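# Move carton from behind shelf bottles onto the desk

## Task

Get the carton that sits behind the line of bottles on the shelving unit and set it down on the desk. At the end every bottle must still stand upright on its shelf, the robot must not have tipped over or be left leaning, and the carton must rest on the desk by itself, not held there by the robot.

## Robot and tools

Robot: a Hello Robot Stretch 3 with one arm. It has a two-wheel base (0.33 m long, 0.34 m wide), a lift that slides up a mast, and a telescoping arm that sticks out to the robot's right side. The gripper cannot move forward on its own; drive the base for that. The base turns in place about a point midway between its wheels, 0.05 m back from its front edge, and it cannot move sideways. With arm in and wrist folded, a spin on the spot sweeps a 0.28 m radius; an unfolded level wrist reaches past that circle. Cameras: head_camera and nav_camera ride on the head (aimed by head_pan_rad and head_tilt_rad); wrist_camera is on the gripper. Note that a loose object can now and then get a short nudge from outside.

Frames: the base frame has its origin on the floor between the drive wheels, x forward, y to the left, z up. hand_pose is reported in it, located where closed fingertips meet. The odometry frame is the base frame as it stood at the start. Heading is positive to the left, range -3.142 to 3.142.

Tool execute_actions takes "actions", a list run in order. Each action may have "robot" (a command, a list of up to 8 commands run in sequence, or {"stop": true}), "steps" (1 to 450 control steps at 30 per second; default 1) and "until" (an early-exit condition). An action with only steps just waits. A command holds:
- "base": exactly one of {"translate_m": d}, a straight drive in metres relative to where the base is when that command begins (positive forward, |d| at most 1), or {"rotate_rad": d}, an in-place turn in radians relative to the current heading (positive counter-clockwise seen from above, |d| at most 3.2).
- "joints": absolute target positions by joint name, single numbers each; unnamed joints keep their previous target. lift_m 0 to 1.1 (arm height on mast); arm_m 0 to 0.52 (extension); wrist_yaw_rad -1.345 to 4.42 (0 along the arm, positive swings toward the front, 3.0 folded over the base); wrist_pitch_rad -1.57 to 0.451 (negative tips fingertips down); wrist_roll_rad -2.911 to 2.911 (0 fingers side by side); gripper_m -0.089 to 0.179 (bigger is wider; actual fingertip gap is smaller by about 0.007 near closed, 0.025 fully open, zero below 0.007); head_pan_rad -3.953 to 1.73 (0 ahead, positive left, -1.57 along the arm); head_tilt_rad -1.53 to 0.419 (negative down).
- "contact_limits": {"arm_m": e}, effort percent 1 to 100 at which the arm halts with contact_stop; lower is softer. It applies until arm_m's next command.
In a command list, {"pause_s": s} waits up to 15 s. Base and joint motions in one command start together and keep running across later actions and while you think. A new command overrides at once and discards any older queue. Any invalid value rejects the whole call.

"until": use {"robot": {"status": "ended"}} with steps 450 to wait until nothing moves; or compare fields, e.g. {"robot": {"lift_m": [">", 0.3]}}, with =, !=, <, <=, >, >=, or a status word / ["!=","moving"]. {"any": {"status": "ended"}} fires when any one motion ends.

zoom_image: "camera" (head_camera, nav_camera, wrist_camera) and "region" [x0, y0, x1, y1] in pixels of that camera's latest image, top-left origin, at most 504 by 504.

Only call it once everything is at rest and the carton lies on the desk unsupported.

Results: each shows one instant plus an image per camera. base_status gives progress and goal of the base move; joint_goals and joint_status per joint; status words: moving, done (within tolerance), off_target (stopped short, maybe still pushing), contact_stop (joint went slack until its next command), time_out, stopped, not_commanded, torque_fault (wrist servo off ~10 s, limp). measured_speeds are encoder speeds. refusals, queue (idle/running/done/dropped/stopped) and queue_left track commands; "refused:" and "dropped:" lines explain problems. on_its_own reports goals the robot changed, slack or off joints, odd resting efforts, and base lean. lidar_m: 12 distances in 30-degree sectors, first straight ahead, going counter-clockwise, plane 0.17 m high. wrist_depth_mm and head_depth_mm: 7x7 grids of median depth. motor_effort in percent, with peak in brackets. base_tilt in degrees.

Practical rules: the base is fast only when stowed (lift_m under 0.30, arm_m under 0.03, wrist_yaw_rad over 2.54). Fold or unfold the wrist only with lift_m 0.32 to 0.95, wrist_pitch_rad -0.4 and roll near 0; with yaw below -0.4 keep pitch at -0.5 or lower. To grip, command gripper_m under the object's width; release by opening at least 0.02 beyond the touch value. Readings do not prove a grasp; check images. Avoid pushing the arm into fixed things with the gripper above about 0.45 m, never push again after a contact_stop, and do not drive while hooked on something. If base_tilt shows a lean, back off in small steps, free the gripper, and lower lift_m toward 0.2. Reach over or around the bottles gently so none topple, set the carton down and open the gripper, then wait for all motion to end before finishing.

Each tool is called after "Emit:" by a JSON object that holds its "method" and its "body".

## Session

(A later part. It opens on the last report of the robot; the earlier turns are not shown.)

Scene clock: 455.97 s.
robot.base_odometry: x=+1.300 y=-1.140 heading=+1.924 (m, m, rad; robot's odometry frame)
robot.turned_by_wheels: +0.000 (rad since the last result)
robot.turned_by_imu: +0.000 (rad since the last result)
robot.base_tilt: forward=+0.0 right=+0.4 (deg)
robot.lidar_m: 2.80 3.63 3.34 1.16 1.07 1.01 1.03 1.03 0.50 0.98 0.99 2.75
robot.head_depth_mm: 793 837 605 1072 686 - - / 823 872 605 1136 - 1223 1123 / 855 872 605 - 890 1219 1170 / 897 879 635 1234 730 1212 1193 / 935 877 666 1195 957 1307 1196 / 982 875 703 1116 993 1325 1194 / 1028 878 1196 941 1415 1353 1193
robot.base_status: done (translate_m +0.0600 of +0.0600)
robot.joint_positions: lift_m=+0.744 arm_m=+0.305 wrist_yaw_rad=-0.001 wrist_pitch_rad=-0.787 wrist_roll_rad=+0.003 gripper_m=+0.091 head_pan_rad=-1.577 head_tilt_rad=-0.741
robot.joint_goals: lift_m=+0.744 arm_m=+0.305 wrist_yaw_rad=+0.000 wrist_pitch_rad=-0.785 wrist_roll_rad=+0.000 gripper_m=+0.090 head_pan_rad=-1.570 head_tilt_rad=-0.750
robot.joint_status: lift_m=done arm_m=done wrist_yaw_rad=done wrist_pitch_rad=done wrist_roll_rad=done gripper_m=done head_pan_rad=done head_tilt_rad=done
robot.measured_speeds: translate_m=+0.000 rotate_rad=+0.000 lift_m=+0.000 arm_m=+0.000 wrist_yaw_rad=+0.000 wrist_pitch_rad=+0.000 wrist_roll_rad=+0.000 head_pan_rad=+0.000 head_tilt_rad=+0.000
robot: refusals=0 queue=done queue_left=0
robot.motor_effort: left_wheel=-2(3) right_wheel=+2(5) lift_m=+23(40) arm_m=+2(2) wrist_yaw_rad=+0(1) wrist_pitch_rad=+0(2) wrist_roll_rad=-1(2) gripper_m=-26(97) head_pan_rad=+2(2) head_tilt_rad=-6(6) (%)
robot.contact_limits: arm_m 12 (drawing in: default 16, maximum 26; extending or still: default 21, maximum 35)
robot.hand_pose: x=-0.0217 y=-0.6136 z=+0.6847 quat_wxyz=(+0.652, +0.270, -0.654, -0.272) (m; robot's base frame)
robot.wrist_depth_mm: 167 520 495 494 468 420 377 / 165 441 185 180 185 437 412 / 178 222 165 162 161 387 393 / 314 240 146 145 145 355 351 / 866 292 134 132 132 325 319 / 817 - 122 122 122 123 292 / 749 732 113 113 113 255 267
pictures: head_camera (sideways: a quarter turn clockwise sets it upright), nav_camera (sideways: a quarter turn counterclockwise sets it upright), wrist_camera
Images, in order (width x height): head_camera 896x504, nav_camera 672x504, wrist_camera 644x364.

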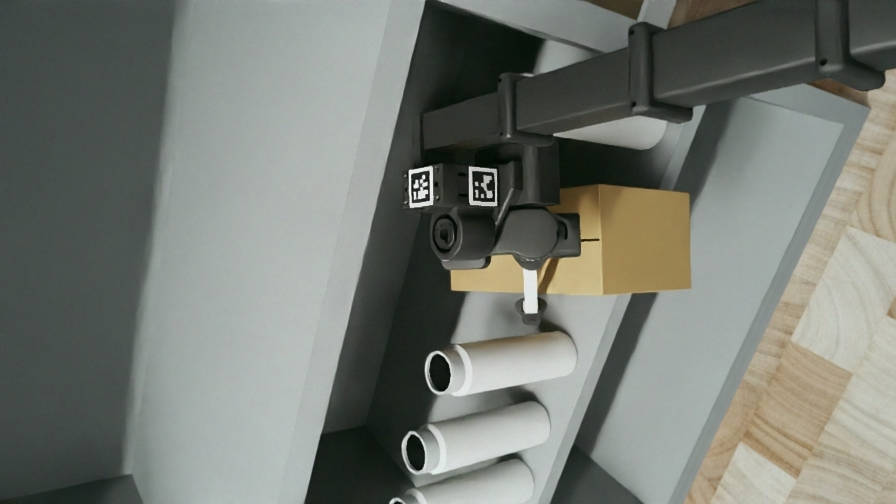

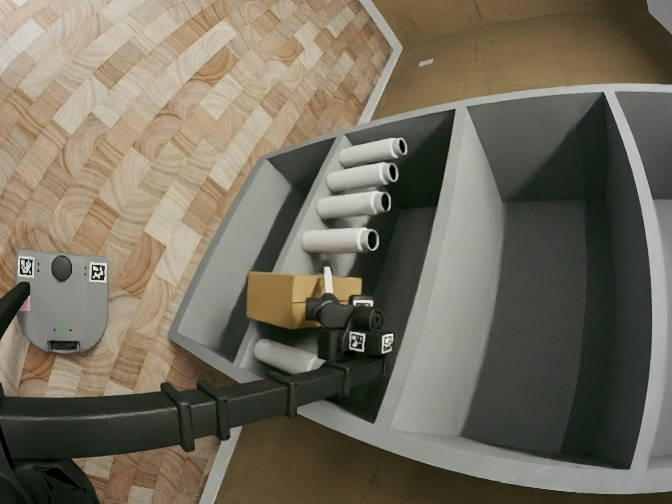

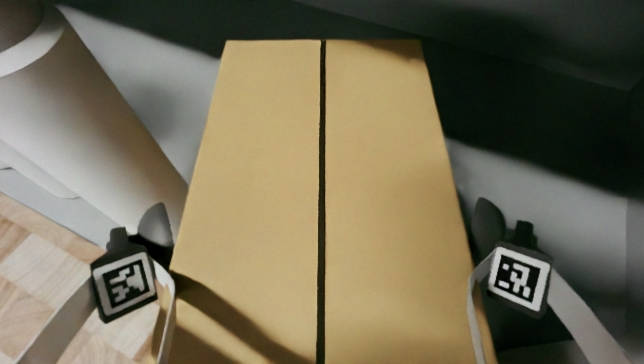

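Emit:
{"method": "execute_actions", "body": {"actions": [{"robot": {"joints": {"lift_m": 0.751}}, "steps": 100, "until": {"robot": {"status": "ended"}}}]}}

Scene clock: 468.17 s.
robot.base_odometry: x=+1.300 y=-1.140 heading=+1.924 (m, m, rad; robot's odometry frame)
robot.turned_by_wheels: +0.000 (rad since the last result)
robot.turned_by_imu: +0.000 (rad since the last result)
robot.base_tilt: forward=+0.0 right=+0.4 (deg)
robot.lidar_m: 2.81 3.64 3.34 1.16 1.07 1.01 1.03 1.03 0.50 0.98 0.98 2.75
robot.head_depth_mm: 792 836 606 1081 674 - - / 822 867 603 1129 - 1221 1133 / 853 871 605 - 891 1224 1163 / 892 872 634 1233 728 1220 1199 / 933 876 665 1188 960 1305 1192 / 978 877 700 1118 992 1329 1196 / 1027 877 1206 940 1399 1355 1201
robot.base_status: done (translate_m +0.0600 of +0.0600)
robot.joint_positions: lift_m=+0.751 arm_m=+0.305 wrist_yaw_rad=-0.001 wrist_pitch_rad=-0.799 wrist_roll_rad=+0.003 gripper_m=+0.098 head_pan_rad=-1.577 head_tilt_rad=-0.741
robot.joint_goals: lift_m=+0.751 arm_m=+0.305 wrist_yaw_rad=+0.000 wrist_pitch_rad=-0.785 wrist_roll_rad=+0.000 gripper_m=+0.097 head_pan_rad=-1.570 head_tilt_rad=-0.750
robot.joint_status: lift_m=done arm_m=done wrist_yaw_rad=done wrist_pitch_rad=done wrist_roll_rad=done gripper_m=done head_pan_rad=done head_tilt_rad=done
robot.measured_speeds: translate_m=+0.000 rotate_rad=+0.000 lift_m=+0.000 arm_m=+0.000 wrist_yaw_rad=+0.000 wrist_pitch_rad=+0.000 wrist_roll_rad=+0.000 head_pan_rad=+0.000 head_tilt_rad=+0.000
robot: refusals=0 queue=done queue_left=0
robot.on_its_own: gripper_m is held at +0.097, not at your +0.090, by its stall guard, which is not easing now
robot.motor_effort: left_wheel=-2(2) right_wheel=+2(3) lift_m=+42(44) arm_m=+2(2) wrist_yaw_rad=+0(0) wrist_pitch_rad=+3(4) wrist_roll_rad=-1(2) gripper_m=-24(26) head_pan_rad=+2(2) head_tilt_rad=-5(6) (%)
robot.contact_limits: arm_m 12 (drawing in: default 16, maximum 26; extending or still: default 21, maximum 35)
robot.hand_pose: x=-0.0217 y=-0.6111 z=+0.6889 quat_wxyz=(+0.650, +0.275, -0.652, -0.276) (m; robot's base frame)
robot.wrist_depth_mm: 165 493 485 486 469 422 380 / 166 432 185 181 185 428 418 / 180 222 165 162 160 387 385 / 333 244 146 145 146 352 350 / 843 296 133 134 133 329 316 / 811 - 123 122 122 126 295 / 760 732 113 114 114 225 169
pictures: head_camera (sideways: a quarter turn clockwise sets it upright), nav_camera (sideways: a quarter turn counterclockwise sets it upright), wrist_camera
Images, in order (width x height): head_camera 896x504, nav_camera 672x504, wrist_camera 644x364.

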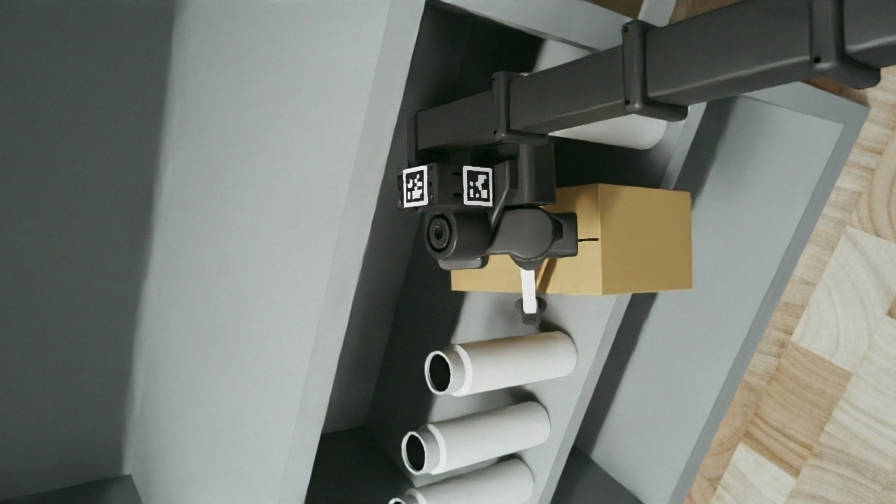

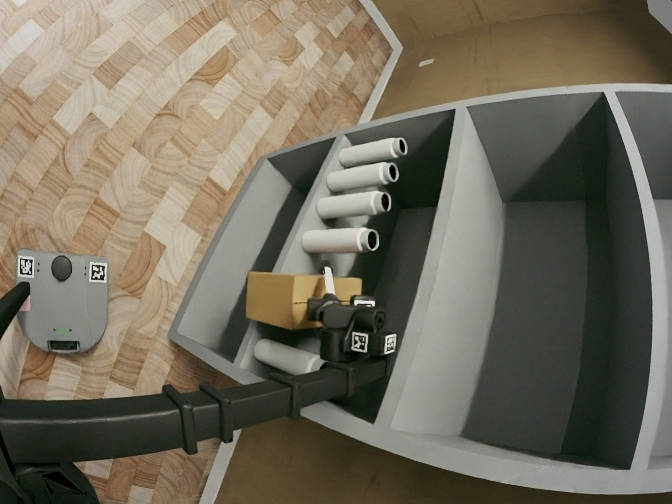

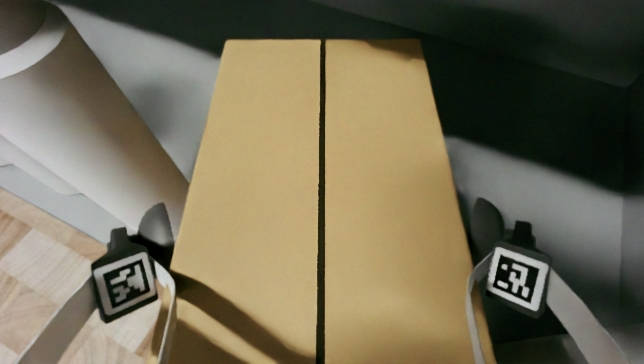

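Emit:
{"method": "execute_actions", "body": {"actions": [{"robot": {"joints": {"lift_m": 0.762, "arm_m": 0.28}}, "steps": 100, "until": {"robot": {"status": "ended"}}}]}}

Scene clock: 472.07 s.
robot.base_odometry: x=+1.300 y=-1.140 heading=+1.924 (m, m, rad; robot's odometry frame)
robot.turned_by_wheels: +0.000 (rad since the last result)
robot.turned_by_imu: +0.000 (rad since the last result)
robot.base_tilt: forward=+0.0 right=+0.4 (deg)
robot.lidar_m: 2.80 3.64 3.31 1.16 1.07 1.01 1.04 1.03 0.50 0.98 0.98 2.75
robot.head_depth_mm: 789 835 606 1075 657 - - / 822 872 605 1128 - 1224 1142 / 856 871 606 - 887 1218 1176 / 892 872 634 1223 692 780 1196 / 931 876 664 1182 948 1297 1196 / 982 873 699 1113 993 1325 1198 / 1028 876 1195 934 1415 1358 1195
robot.base_status: done (translate_m +0.0600 of +0.0600)
robot.joint_positions: lift_m=+0.762 arm_m=+0.280 wrist_yaw_rad=-0.001 wrist_pitch_rad=-0.800 wrist_roll_rad=+0.003 gripper_m=+0.098 head_pan_rad=-1.577 head_tilt_rad=-0.741
robot.joint_goals: lift_m=+0.762 arm_m=+0.280 wrist_yaw_rad=+0.000 wrist_pitch_rad=-0.785 wrist_roll_rad=+0.000 gripper_m=+0.097 head_pan_rad=-1.570 head_tilt_rad=-0.750
robot.joint_status: lift_m=done arm_m=done wrist_yaw_rad=done wrist_pitch_rad=done wrist_roll_rad=done gripper_m=done head_pan_rad=done head_tilt_rad=done
robot.measured_speeds: translate_m=+0.000 rotate_rad=+0.000 lift_m=+0.000 arm_m=+0.000 wrist_yaw_rad=+0.000 wrist_pitch_rad=+0.000 wrist_roll_rad=+0.000 head_pan_rad=+0.000 head_tilt_rad=+0.000
robot: refusals=0 queue=done queue_left=0
robot.on_its_own: gripper_m is held at +0.097, not at your +0.090, by its stall guard, which is not easing now
robot.motor_effort: left_wheel=-2(2) right_wheel=+2(2) lift_m=+41(42) arm_m=-2(4) wrist_yaw_rad=+0(0) wrist_pitch_rad=+4(4) wrist_roll_rad=-1(1) gripper_m=-22(23) head_pan_rad=+2(2) head_tilt_rad=-6(6) (%)
robot.hand_pose: x=-0.0217 y=-0.5864 z=+0.6997 quat_wxyz=(+0.650, +0.275, -0.652, -0.276) (m; robot's base frame)
robot.wrist_depth_mm: 169 515 504 504 484 441 397 / 179 225 188 181 185 450 427 / 249 233 166 162 162 402 395 / 381 282 146 146 146 359 355 / 890 348 133 133 133 338 325 / 815 - 123 122 122 126 150 / 761 753 114 113 113 187 137
pictures: head_camera (sideways: a quarter turn clockwise sets it upright), nav_camera (sideways: a quarter turn counterclockwise sets it upright), wrist_camera
Images, in order (width x height): head_camera 896x504, nav_camera 672x504, wrist_camera 644x364.

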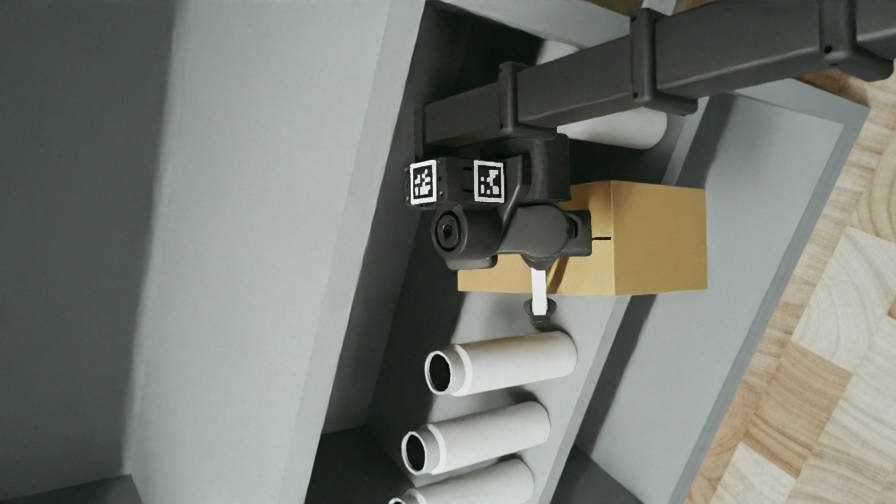

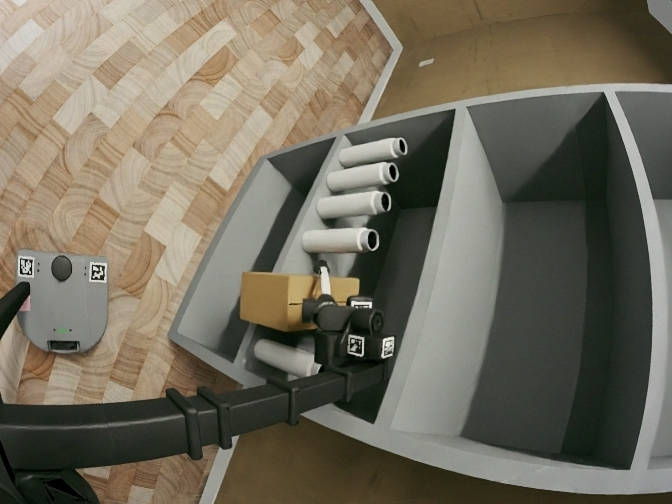

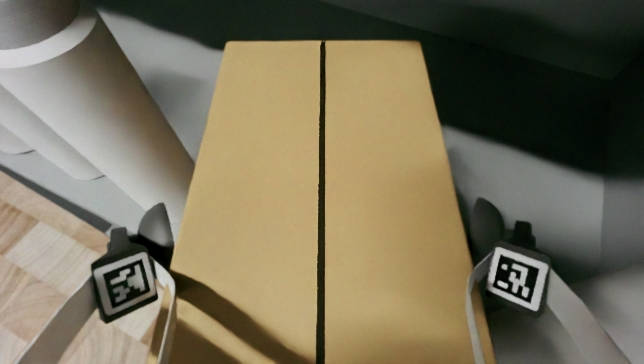

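Emit:
{"method": "execute_actions", "body": {"actions": [{"robot": {"joints": {"arm_m": 0.0, "head_pan_rad": 0.0, "head_tilt_rad": -0.45}}, "steps": 150, "until": {"robot": {"arm_m": ["<", 0.06]}}}, {"robot": {"base": {"rotate_rad": 0.965}}, "steps": 200, "until": {"robot": {"status": "ended"}}}]}}

Scene clock: 502.40 s.
robot.base_odometry: x=+1.300 y=-1.140 heading=+2.889 (m, m, rad; robot's odometry frame)
robot.turned_by_wheels: +0.965 (rad since the last result)
robot.turned_by_imu: +0.949 (rad since the last result)
robot.base_tilt: forward=-0.1 right=+0.4 (deg)
robot.lidar_m: 3.34 1.16 1.11 1.01 1.02 1.07 0.50 0.96 0.98 2.40 2.77 3.38
robot.head_depth_mm: 3602 3892 - 3287 2252 1731 1408 / 3555 3766 - 3289 2253 1743 1404 / 3479 3786 - 3325 2270 1736 1397 / 3428 3676 3989 3317 2277 1733 1408 / 3376 3653 3928 3287 2301 1746 1402 / 3285 3537 3726 3310 2339 1752 1414 / 3175 3454 3749 3344 2315 1752 1427
robot.base_status: done (rotate_rad +0.9649 of +0.9650)
robot.joint_positions: lift_m=+0.762 arm_m=+0.000 wrist_yaw_rad=+0.000 wrist_pitch_rad=-0.800 wrist_roll_rad=+0.003 gripper_m=+0.098 head_pan_rad=-0.007 head_tilt_rad=-0.458
robot.joint_goals: lift_m=+0.762 arm_m=+0.000 wrist_yaw_rad=+0.000 wrist_pitch_rad=-0.785 wrist_roll_rad=+0.000 gripper_m=+0.097 head_pan_rad=+0.000 head_tilt_rad=-0.450
robot.joint_status: lift_m=done arm_m=done wrist_yaw_rad=done wrist_pitch_rad=done wrist_roll_rad=done gripper_m=done head_pan_rad=done head_tilt_rad=done
robot.measured_speeds: translate_m=+0.000 rotate_rad=+0.000 lift_m=+0.000 arm_m=+0.000 wrist_yaw_rad=+0.000 wrist_pitch_rad=+0.000 wrist_roll_rad=+0.000 head_pan_rad=+0.000 head_tilt_rad=+0.000
robot: refusals=0 queue=done queue_left=0
robot.on_its_own: gripper_m is held at +0.097, not at your +0.090, by its stall guard, which is not easing now
robot.motor_effort: left_wheel=-2(5) right_wheel=+3(6) lift_m=+42(41) arm_m=-2(5) wrist_yaw_rad=+0(1) wrist_pitch_rad=+4(4) wrist_roll_rad=-2(1) gripper_m=-24(22) head_pan_rad=+3(32) head_tilt_rad=+6(33) (%)
robot.hand_pose: x=-0.0216 y=-0.3064 z=+0.6997 quat_wxyz=(+0.650, +0.275, -0.652, -0.276) (m; robot's base frame)
robot.wrist_depth_mm: - - - - - 734 489 / - - 186 180 185 868 465 / - - 165 161 160 944 958 / 974 973 147 146 145 858 872 / 907 896 134 133 133 830 828 / 826 - 123 122 122 126 753 / 741 743 114 113 113 698 690
pictures: head_camera (sideways: a quarter turn clockwise sets it upright), nav_camera (sideways: a quarter turn counterclockwise sets it upright), wrist_camera
Images, in order (width x height): head_camera 896x504, nav_camera 672x504, wrist_camera 644x364.

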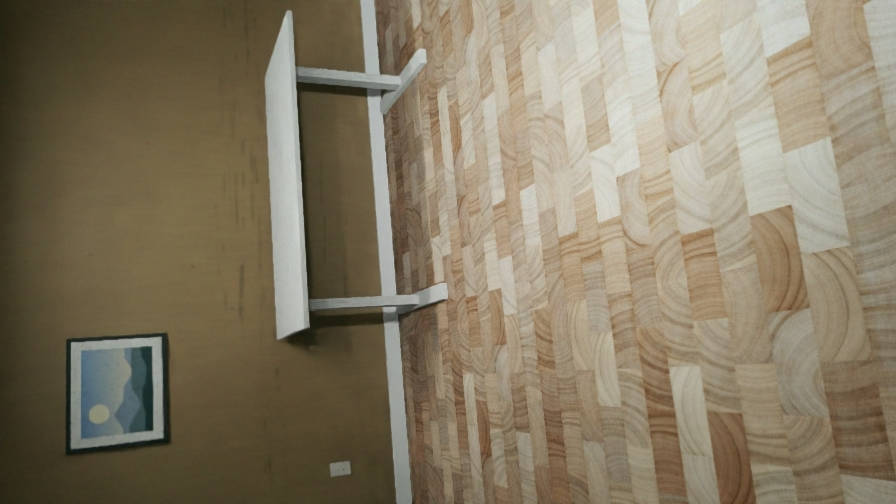

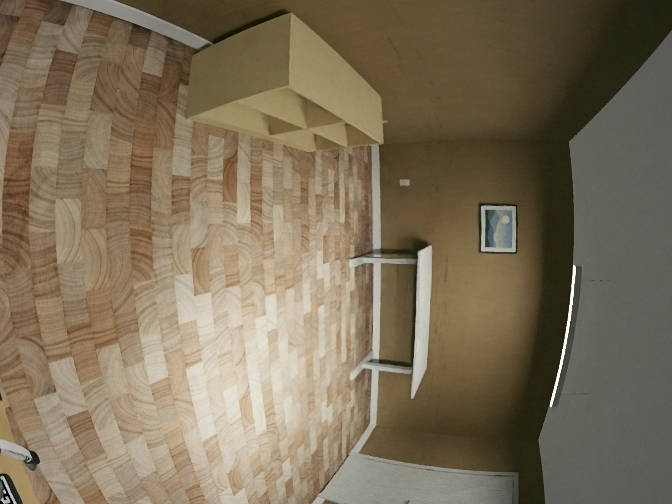

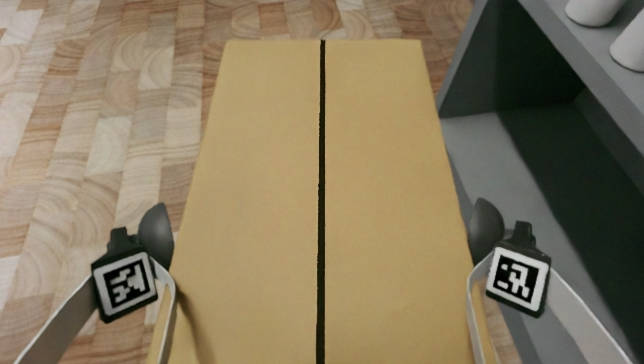

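Emit:
{"method": "execute_actions", "body": {"actions": [{"robot": {"base": {"translate_m": 1.0}, "joints": {"lift_m": 0.995, "head_tilt_rad": -0.8}}, "steps": 450, "until": {"robot": {"translate_m": [">=", 0.85]}}}, {"robot": {"base": {"translate_m": 1.0}}, "steps": 450, "until": {"robot": {"translate_m": [">=", 0.85]}}}, {"robot": {"base": {"translate_m": 0.63}}, "steps": 450, "until": {"robot": {"status": "ended"}}}]}}

Scene clock: 538.43 s.
robot.base_odometry: x=-0.957 y=-0.557 heading=+2.889 (m, m, rad; robot's odometry frame)
robot.turned_by_wheels: +0.000 (rad since the last result)
robot.turned_by_imu: +0.010 (rad since the last result)
robot.base_tilt: forward=+0.0 right=+0.4 (deg)
robot.lidar_m: 1.02 1.50 1.49 0.97 1.17 1.58 2.82 2.85 2.62 2.37 2.40 1.59
robot.head_depth_mm: 1386 1443 1061 1828 1589 1343 1175 / 1359 1462 1066 1818 1600 1348 1171 / 1337 1432 1066 1764 1591 1347 1178 / 1318 1410 1066 1763 1591 1347 1175 / 1290 1388 1063 927 1541 1350 1177 / 1269 1381 1066 925 1586 1345 1174 / 1246 1389 1569 1765 1580 1352 1172
robot.base_status: done (translate_m +0.6300 of +0.6300)
robot.joint_positions: lift_m=+0.995 arm_m=+0.000 wrist_yaw_rad=+0.000 wrist_pitch_rad=-0.800 wrist_roll_rad=+0.003 gripper_m=+0.098 head_pan_rad=-0.007 head_tilt_rad=-0.790
robot.joint_goals: lift_m=+0.995 arm_m=+0.000 wrist_yaw_rad=+0.000 wrist_pitch_rad=-0.785 wrist_roll_rad=+0.000 gripper_m=+0.097 head_pan_rad=+0.000 head_tilt_rad=-0.800
robot.joint_status: lift_m=done arm_m=done wrist_yaw_rad=done wrist_pitch_rad=done wrist_roll_rad=done gripper_m=done head_pan_rad=done head_tilt_rad=done
robot.measured_speeds: translate_m=+0.000 rotate_rad=+0.000 lift_m=+0.000 arm_m=+0.000 wrist_yaw_rad=+0.000 wrist_pitch_rad=+0.000 wrist_roll_rad=+0.000 head_pan_rad=+0.000 head_tilt_rad=+0.000
robot: refusals=0 queue=done queue_left=0
robot.on_its_own: gripper_m is held at +0.097, not at your +0.090, by its stall guard, which is not easing now
robot.motor_effort: left_wheel=-2(2) right_wheel=+3(7) lift_m=+41(43) arm_m=-2(2) wrist_yaw_rad=+0(0) wrist_pitch_rad=+4(4) wrist_roll_rad=-1(1) gripper_m=-22(23) head_pan_rad=+2(1) head_tilt_rad=-6(38) (%)
robot.hand_pose: x=-0.0216 y=-0.3064 z=+0.9327 quat_wxyz=(+0.650, +0.275, -0.652, -0.276) (m; robot's base frame)
robot.wrist_depth_mm: - - - - - - - / - - 186 180 184 - - / - - 166 162 161 - - / - - 147 146 146 - - / - - 134 133 133 - - / - - 122 122 122 126 - / 959 998 114 113 113 976 938
pictures: head_camera (sideways: a quarter turn clockwise sets it upright), nav_camera (sideways: a quarter turn counterclockwise sets it upright), wrist_camera
Images, in order (width x height): head_camera 896x504, nav_camera 672x504, wrist_camera 644x364.

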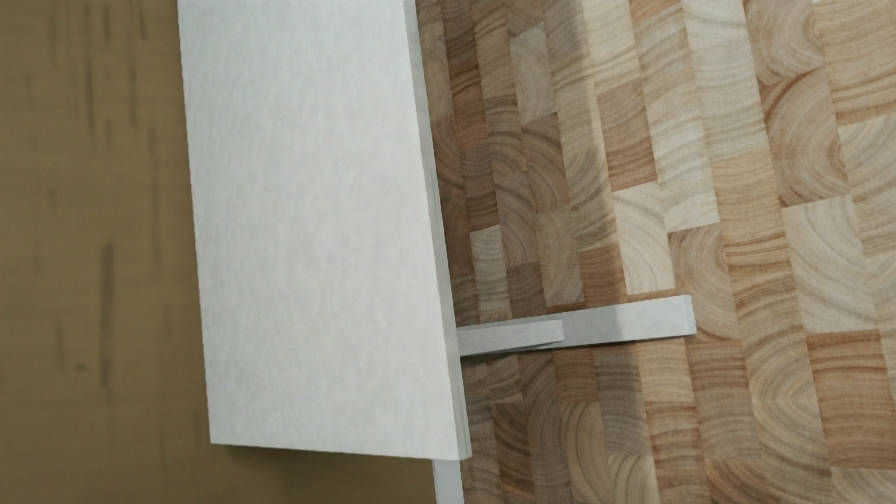

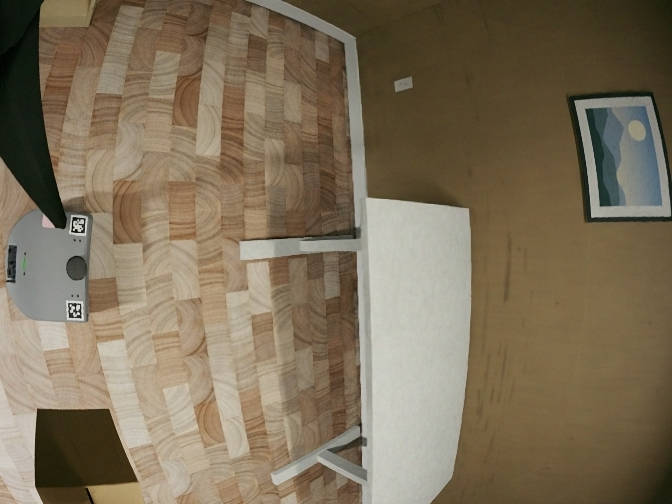

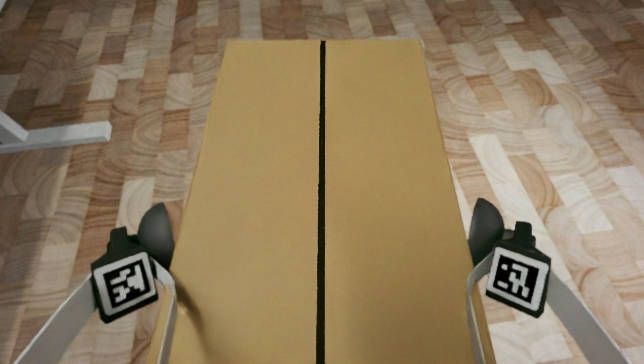

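Emit:
{"method": "execute_actions", "body": {"actions": [{"robot": {"base": {"translate_m": 0.08}, "joints": {"head_pan_rad": -1.57, "head_tilt_rad": -0.6}}, "steps": 150, "until": {"robot": {"base_status": ["!=", "moving"]}}}, {"robot": {"base": {"rotate_rad": 1.62}}, "steps": 200, "until": {"robot": {"rotate_rad": [">=", 0.9]}}}, {"robot": {"joints": {"arm_m": 0.49}}, "steps": 300, "until": {"robot": {"status": "ended"}}}]}}

Scene clock: 559.33 s.
robot.base_odometry: x=-1.034 y=-0.537 heading=-1.774 (m, m, rad; robot's odometry frame)
robot.turned_by_wheels: +1.620 (rad since the last result)
robot.turned_by_imu: +1.594 (rad since the last result)
robot.base_tilt: forward=+0.0 right=+0.4 (deg)
robot.lidar_m: 1.02 0.99 1.65 2.91 2.93 2.56 2.37 1.53 1.51 0.94 1.43 1.48
robot.head_depth_mm: 1245 1340 - 1080 887 1518 1270 / 1236 1313 1468 1085 885 1523 1274 / 1224 - 1462 956 858 1526 1280 / 1205 1289 863 729 829 1525 1277 / 1195 1301 1398 1091 857 1488 1274 / 1181 1292 1405 1145 833 1531 1277 / 1166 1279 1415 1563 1750 1527 1280
robot.base_status: done (rotate_rad +1.6199 of +1.6200)
robot.joint_positions: lift_m=+0.995 arm_m=+0.490 wrist_yaw_rad=+0.000 wrist_pitch_rad=-0.801 wrist_roll_rad=+0.003 gripper_m=+0.098 head_pan_rad=-1.563 head_tilt_rad=-0.606
robot.joint_goals: lift_m=+0.995 arm_m=+0.490 wrist_yaw_rad=+0.000 wrist_pitch_rad=-0.785 wrist_roll_rad=+0.000 gripper_m=+0.097 head_pan_rad=-1.570 head_tilt_rad=-0.600
robot.joint_status: lift_m=done arm_m=done wrist_yaw_rad=done wrist_pitch_rad=done wrist_roll_rad=done gripper_m=done head_pan_rad=done head_tilt_rad=done
robot.measured_speeds: translate_m=+0.000 rotate_rad=+0.000 lift_m=+0.000 arm_m=+0.000 wrist_yaw_rad=+0.000 wrist_pitch_rad=+0.000 wrist_roll_rad=+0.000 head_pan_rad=+0.000 head_tilt_rad=+0.000
robot: refusals=0 queue=done queue_left=0
robot.on_its_own: gripper_m is held at +0.097, not at your +0.090, by its stall guard, which is not easing now
robot.motor_effort: left_wheel=-2(5) right_wheel=+3(7) lift_m=+41(41) arm_m=+2(4) wrist_yaw_rad=+0(0) wrist_pitch_rad=+4(4) wrist_roll_rad=-1(1) gripper_m=-23(23) head_pan_rad=-3(33) head_tilt_rad=+5(27) (%)
robot.hand_pose: x=-0.0216 y=-0.7958 z=+0.9327 quat_wxyz=(+0.650, +0.275, -0.652, -0.276) (m; robot's base frame)
robot.wrist_depth_mm: 684 652 579 574 571 573 572 / 793 540 184 180 182 513 509 / 926 472 166 161 160 462 455 / - 423 147 145 145 409 419 / - 396 134 133 132 389 384 / - - 123 122 122 126 352 / 979 326 114 113 113 320 327
pictures: head_camera (sideways: a quarter turn clockwise sets it upright), nav_camera (sideways: a quarter turn counterclockwise sets it upright), wrist_camera
Images, in order (width x height): head_camera 896x504, nav_camera 672x504, wrist_camera 644x364.

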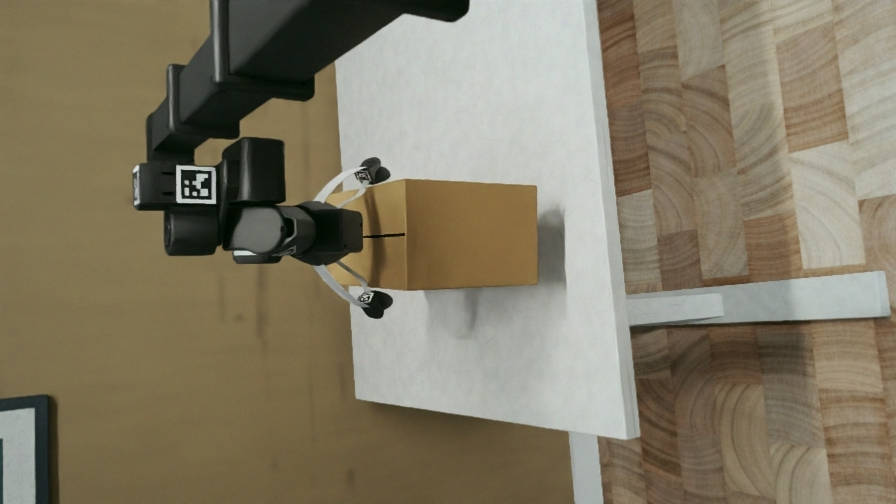

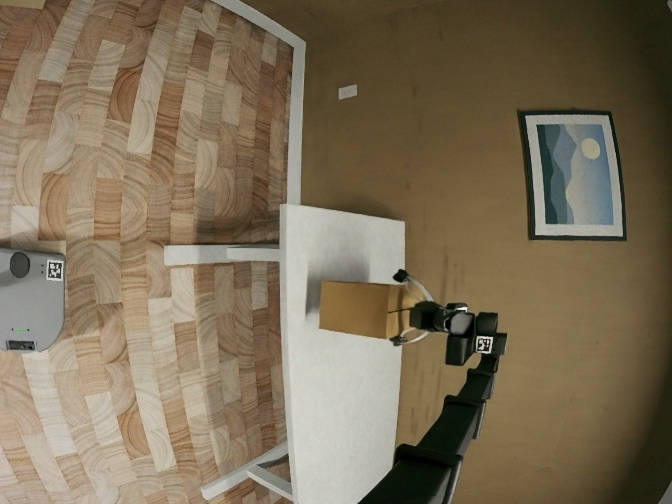

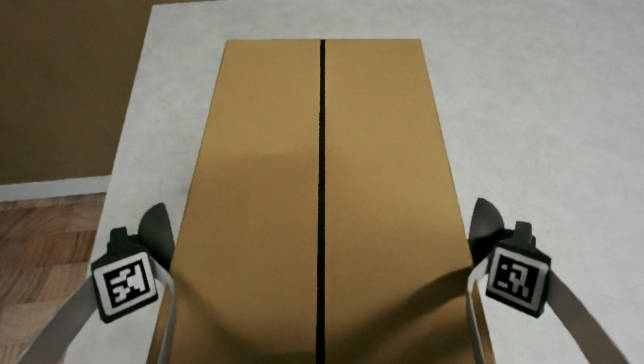

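Emit:
{"method": "execute_actions", "body": {"actions": []}}

Scene clock: 567.00 s.
robot.base_odometry: x=-1.034 y=-0.537 heading=-1.774 (m, m, rad; robot's odometry frame)
robot.turned_by_wheels: +0.000 (rad since the last result)
robot.turned_by_imu: +0.000 (rad since the last result)
robot.base_tilt: forward=+0.1 right=+0.4 (deg)
robot.lidar_m: 1.02 0.99 1.65 2.90 2.92 2.56 2.36 1.53 1.51 0.94 1.43 1.48
robot.head_depth_mm: 1245 1331 - 1077 884 1514 1267 / 1240 1316 1451 1086 883 1522 1281 / 1220 - 1465 953 860 1526 1275 / 1203 1301 866 729 824 1528 1266 / 1194 1303 1414 1089 860 1478 1272 / 1178 1293 1406 1147 830 1527 1274 / 1163 1274 1405 1577 1764 1529 1282
robot.base_status: done (rotate_rad +1.6199 of +1.6200)
robot.joint_positions: lift_m=+0.995 arm_m=+0.490 wrist_yaw_rad=+0.000 wrist_pitch_rad=-0.801 wrist_roll_rad=+0.003 gripper_m=+0.098 head_pan_rad=-1.563 head_tilt_rad=-0.606
robot.joint_goals: lift_m=+0.995 arm_m=+0.490 wrist_yaw_rad=+0.000 wrist_pitch_rad=-0.785 wrist_roll_rad=+0.000 gripper_m=+0.097 head_pan_rad=-1.570 head_tilt_rad=-0.600
robot.joint_status: lift_m=done arm_m=done wrist_yaw_rad=done wrist_pitch_rad=done wrist_roll_rad=done gripper_m=done head_pan_rad=done head_tilt_rad=done
robot.measured_speeds: translate_m=+0.000 rotate_rad=+0.000 lift_m=+0.000 arm_m=+0.000 wrist_yaw_rad=+0.000 wrist_pitch_rad=+0.000 wrist_roll_rad=+0.000 head_pan_rad=+0.000 head_tilt_rad=+0.000
robot: refusals=0 queue=done queue_left=0
robot.on_its_own: gripper_m is held at +0.097, not at your +0.090, by its stall guard, which is not easing now
robot.motor_effort: left_wheel=-2(2) right_wheel=+3(2) lift_m=+42(41) arm_m=+2(2) wrist_yaw_rad=+0(0) wrist_pitch_rad=+4(4) wrist_roll_rad=-1(1) gripper_m=-23(23) head_pan_rad=-3(3) head_tilt_rad=+4(4) (%)
robot.hand_pose: x=-0.0216 y=-0.7958 z=+0.9327 quat_wxyz=(+0.650, +0.275, -0.652, -0.276) (m; robot's base frame)
robot.wrist_depth_mm: 661 665 575 577 585 572 575 / 800 537 185 181 185 502 499 / 949 469 165 162 161 455 457 / - 417 146 146 146 410 415 / - 393 133 133 134 385 374 / - - 123 122 123 126 348 / 974 325 114 113 113 321 325
pictures: head_camera (sideways: a quarter turn clockwise sets it upright), nav_camera (sideways: a quarter turn counterclockwise sets it upright), wrist_camera
Images, in order (width x height): head_camera 896x504, nav_camera 672x504, wrist_camera 644x364.

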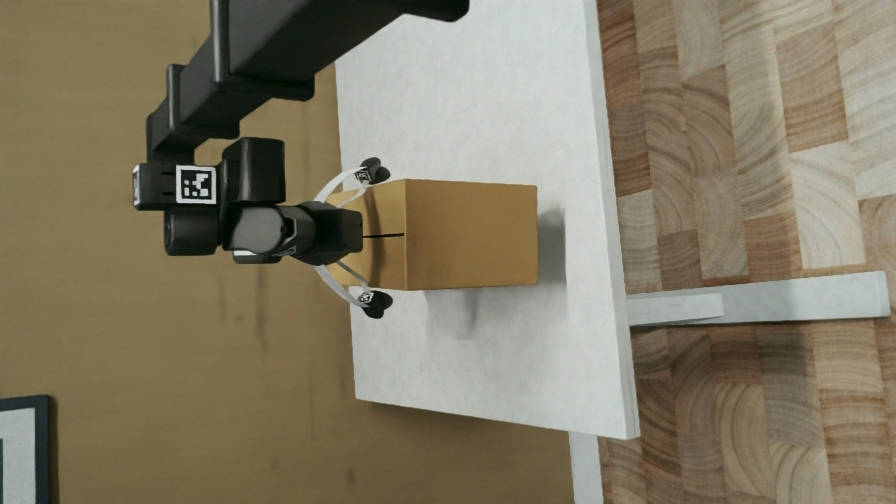

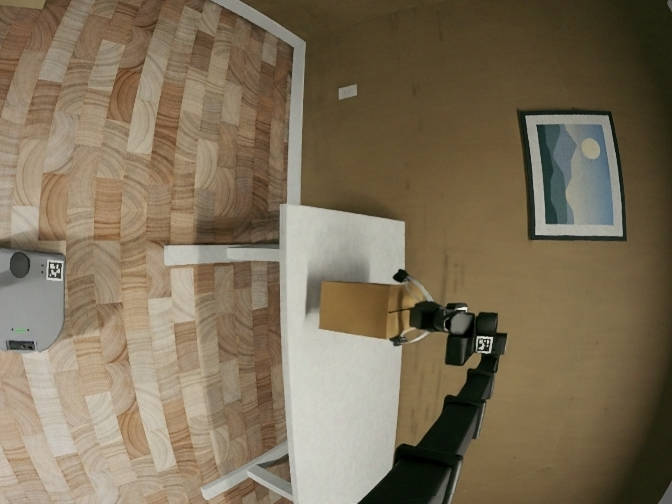

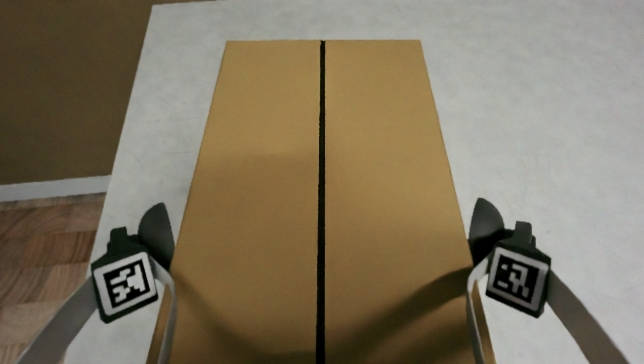

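Emit:
{"method": "execute_actions", "body": {"actions": [{"robot":{"joints":{"lift_m":0.955}},"steps":120,"until":{"robot":{"status":"ended"}}}]}}

Scene clock: 569.83 s.
robot.base_odometry: x=-1.034 y=-0.537 heading=-1.774 (m, m, rad; robot's odometry frame)
robot.turned_by_wheels: +0.000 (rad since the last result)
robot.turned_by_imu: +0.000 (rad since the last result)
robot.base_tilt: forward=-0.2 right=+0.4 (deg)
robot.lidar_m: 1.02 0.99 1.65 2.91 2.92 2.56 2.36 1.53 1.51 0.94 1.43 1.47
robot.head_depth_mm: 1246 1374 - 995 853 1520 1270 / 1230 1334 1479 1083 885 1510 1270 / 1222 1309 1385 956 828 1513 1274 / 1207 1309 1419 752 799 1524 1281 / 1191 1303 1410 1089 858 1487 1266 / 1174 1286 1405 1143 831 1538 1282 / 1170 1276 1403 1579 1745 1541 1292
robot.base_status: done (rotate_rad +1.6199 of +1.6200)
robot.joint_positions: lift_m=+0.955 arm_m=+0.490 wrist_yaw_rad=+0.000 wrist_pitch_rad=-0.801 wrist_roll_rad=+0.003 gripper_m=+0.098 head_pan_rad=-1.563 head_tilt_rad=-0.606
robot.joint_goals: lift_m=+0.955 arm_m=+0.490 wrist_yaw_rad=+0.000 wrist_pitch_rad=-0.785 wrist_roll_rad=+0.000 gripper_m=+0.097 head_pan_rad=-1.570 head_tilt_rad=-0.600
robot.joint_status: lift_m=done arm_m=done wrist_yaw_rad=done wrist_pitch_rad=done wrist_roll_rad=done gripper_m=done head_pan_rad=done head_tilt_rad=done
robot.measured_speeds: translate_m=+0.000 rotate_rad=+0.000 lift_m=+0.000 arm_m=+0.000 wrist_yaw_rad=+0.000 wrist_pitch_rad=+0.000 wrist_roll_rad=+0.000 head_pan_rad=+0.000 head_tilt_rad=+0.000
robot: refusals=0 queue=done queue_left=0
robot.on_its_own: gripper_m is held at +0.097, not at your +0.090, by its stall guard, which is not easing now
robot.motor_effort: left_wheel=-2(2) right_wheel=+3(2) lift_m=+27(42) arm_m=+2(2) wrist_yaw_rad=+0(1) wrist_pitch_rad=+4(4) wrist_roll_rad=-1(1) gripper_m=-22(23) head_pan_rad=-3(3) head_tilt_rad=+5(4) (%)
robot.hand_pose: x=-0.0216 y=-0.7958 z=+0.8933 quat_wxyz=(+0.650, +0.275, -0.652, -0.276) (m; robot's base frame)
robot.wrist_depth_mm: 683 548 508 511 506 523 508 / 785 478 186 181 184 457 457 / 917 411 166 162 162 407 407 / - 380 146 146 146 376 370 / - 349 134 134 133 348 342 / - - 123 122 122 126 313 / 921 288 113 114 113 285 293
pictures: head_camera (sideways: a quarter turn clockwise sets it upright), nav_camera (sideways: a quarter turn counterclockwise sets it upright), wrist_camera
Images, in order (width x height): head_camera 896x504, nav_camera 672x504, wrist_camera 644x364.

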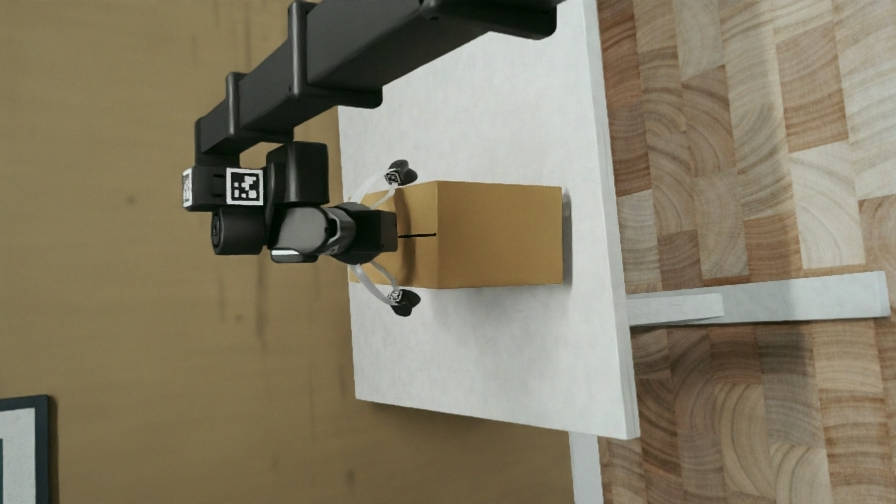

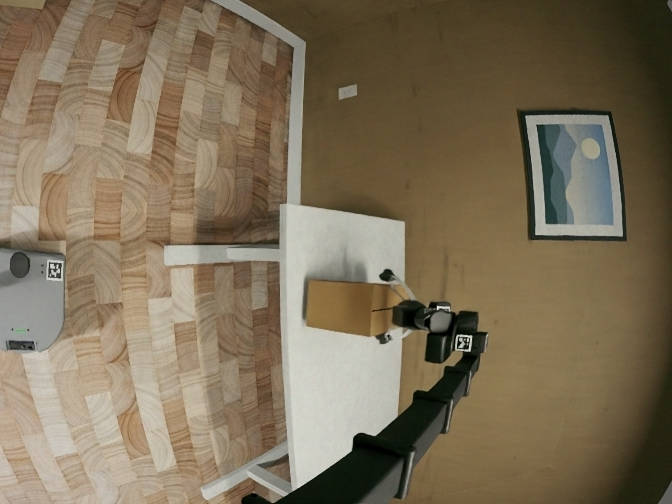

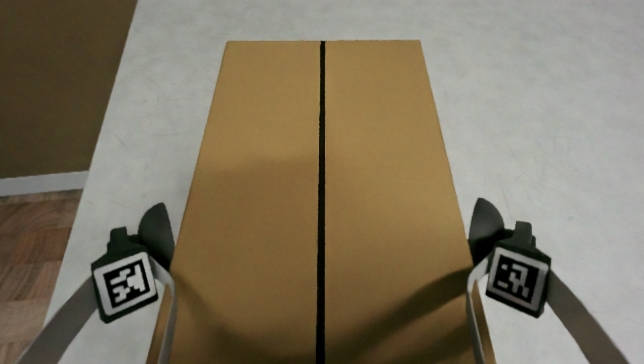

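Emit:
{"method": "execute_actions", "body": {"actions": [{"robot":{"joints":{"lift_m":0.947}},"steps":60,"until":{"robot":{"status":"ended"}}}]}}

Scene clock: 572.67 s.
robot.base_odometry: x=-1.034 y=-0.537 heading=-1.774 (m, m, rad; robot's odometry frame)
robot.turned_by_wheels: +0.000 (rad since the last result)
robot.turned_by_imu: +0.000 (rad since the last result)
robot.base_tilt: forward=+0.0 right=+0.4 (deg)
robot.lidar_m: 1.02 0.99 1.65 2.91 2.92 2.56 2.36 1.52 1.51 0.94 1.43 1.47
robot.head_depth_mm: 1249 1371 1476 - 883 1511 1273 / 1233 1343 1386 1084 889 1524 1277 / 1224 1308 1400 962 828 1529 1268 / 1197 1309 1431 754 804 1534 1279 / 1183 1303 1414 1093 857 1478 1271 / 1174 1291 1414 1148 831 1531 1273 / 1165 1280 1414 1579 1761 1530 1284
robot.base_status: done (rotate_rad +1.6199 of +1.6200)
robot.joint_positions: lift_m=+0.947 arm_m=+0.490 wrist_yaw_rad=+0.000 wrist_pitch_rad=-0.801 wrist_roll_rad=+0.003 gripper_m=+0.098 head_pan_rad=-1.563 head_tilt_rad=-0.606
robot.joint_goals: lift_m=+0.947 arm_m=+0.490 wrist_yaw_rad=+0.000 wrist_pitch_rad=-0.785 wrist_roll_rad=+0.000 gripper_m=+0.097 head_pan_rad=-1.570 head_tilt_rad=-0.600
robot.joint_status: lift_m=done arm_m=done wrist_yaw_rad=done wrist_pitch_rad=done wrist_roll_rad=done gripper_m=done head_pan_rad=done head_tilt_rad=done
robot.measured_speeds: translate_m=+0.000 rotate_rad=+0.000 lift_m=+0.000 arm_m=+0.000 wrist_yaw_rad=+0.000 wrist_pitch_rad=+0.000 wrist_roll_rad=+0.000 head_pan_rad=+0.000 head_tilt_rad=+0.000
robot: refusals=0 queue=done queue_left=0
robot.on_its_own: gripper_m is held at +0.097, not at your +0.090, by its stall guard, which is not easing now
robot.motor_effort: left_wheel=-2(2) right_wheel=+3(2) lift_m=+27(27) arm_m=+2(2) wrist_yaw_rad=+1(1) wrist_pitch_rad=+4(4) wrist_roll_rad=-1(1) gripper_m=-23(22) head_pan_rad=-3(3) head_tilt_rad=+4(4) (%)
robot.hand_pose: x=-0.0216 y=-0.7958 z=+0.8853 quat_wxyz=(+0.650, +0.275, -0.652, -0.276) (m; robot's base frame)
robot.wrist_depth_mm: 673 511 503 496 502 508 493 / 772 451 187 181 185 446 435 / 942 401 165 161 161 403 399 / - 363 147 146 146 363 365 / - 343 134 133 133 335 328 / - - 122 122 122 126 309 / 905 282 113 113 113 281 285
pictures: head_camera (sideways: a quarter turn clockwise sets it upright), nav_camera (sideways: a quarter turn counterclockwise sets it upright), wrist_camera
Images, in order (width x height): head_camera 896x504, nav_camera 672x504, wrist_camera 644x364.

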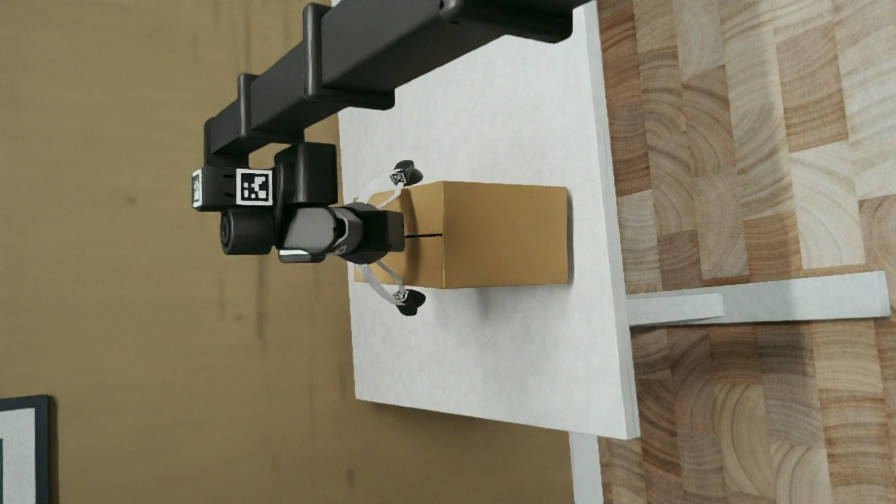

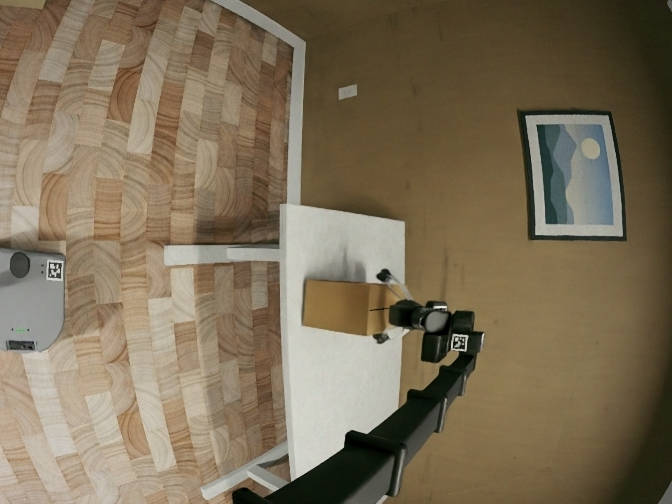

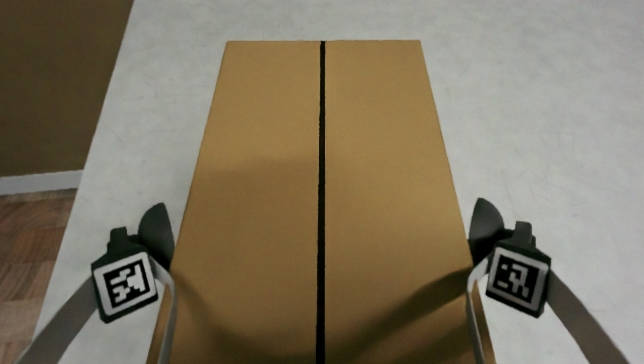

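Emit:
{"method": "zoom_image", "body": {"camera": "head_camera", "region": [520, 160, 620, 310]}}

Region (520, 160, 620, 310) of head_camera's 896x504 image, scaled by 3.360, with more detail than that image has.

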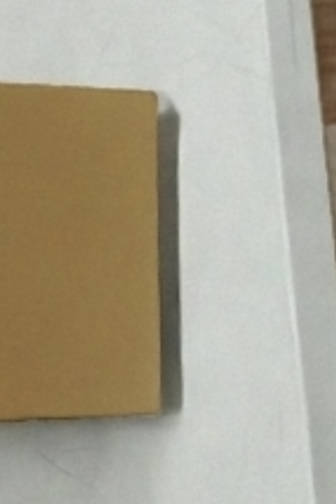

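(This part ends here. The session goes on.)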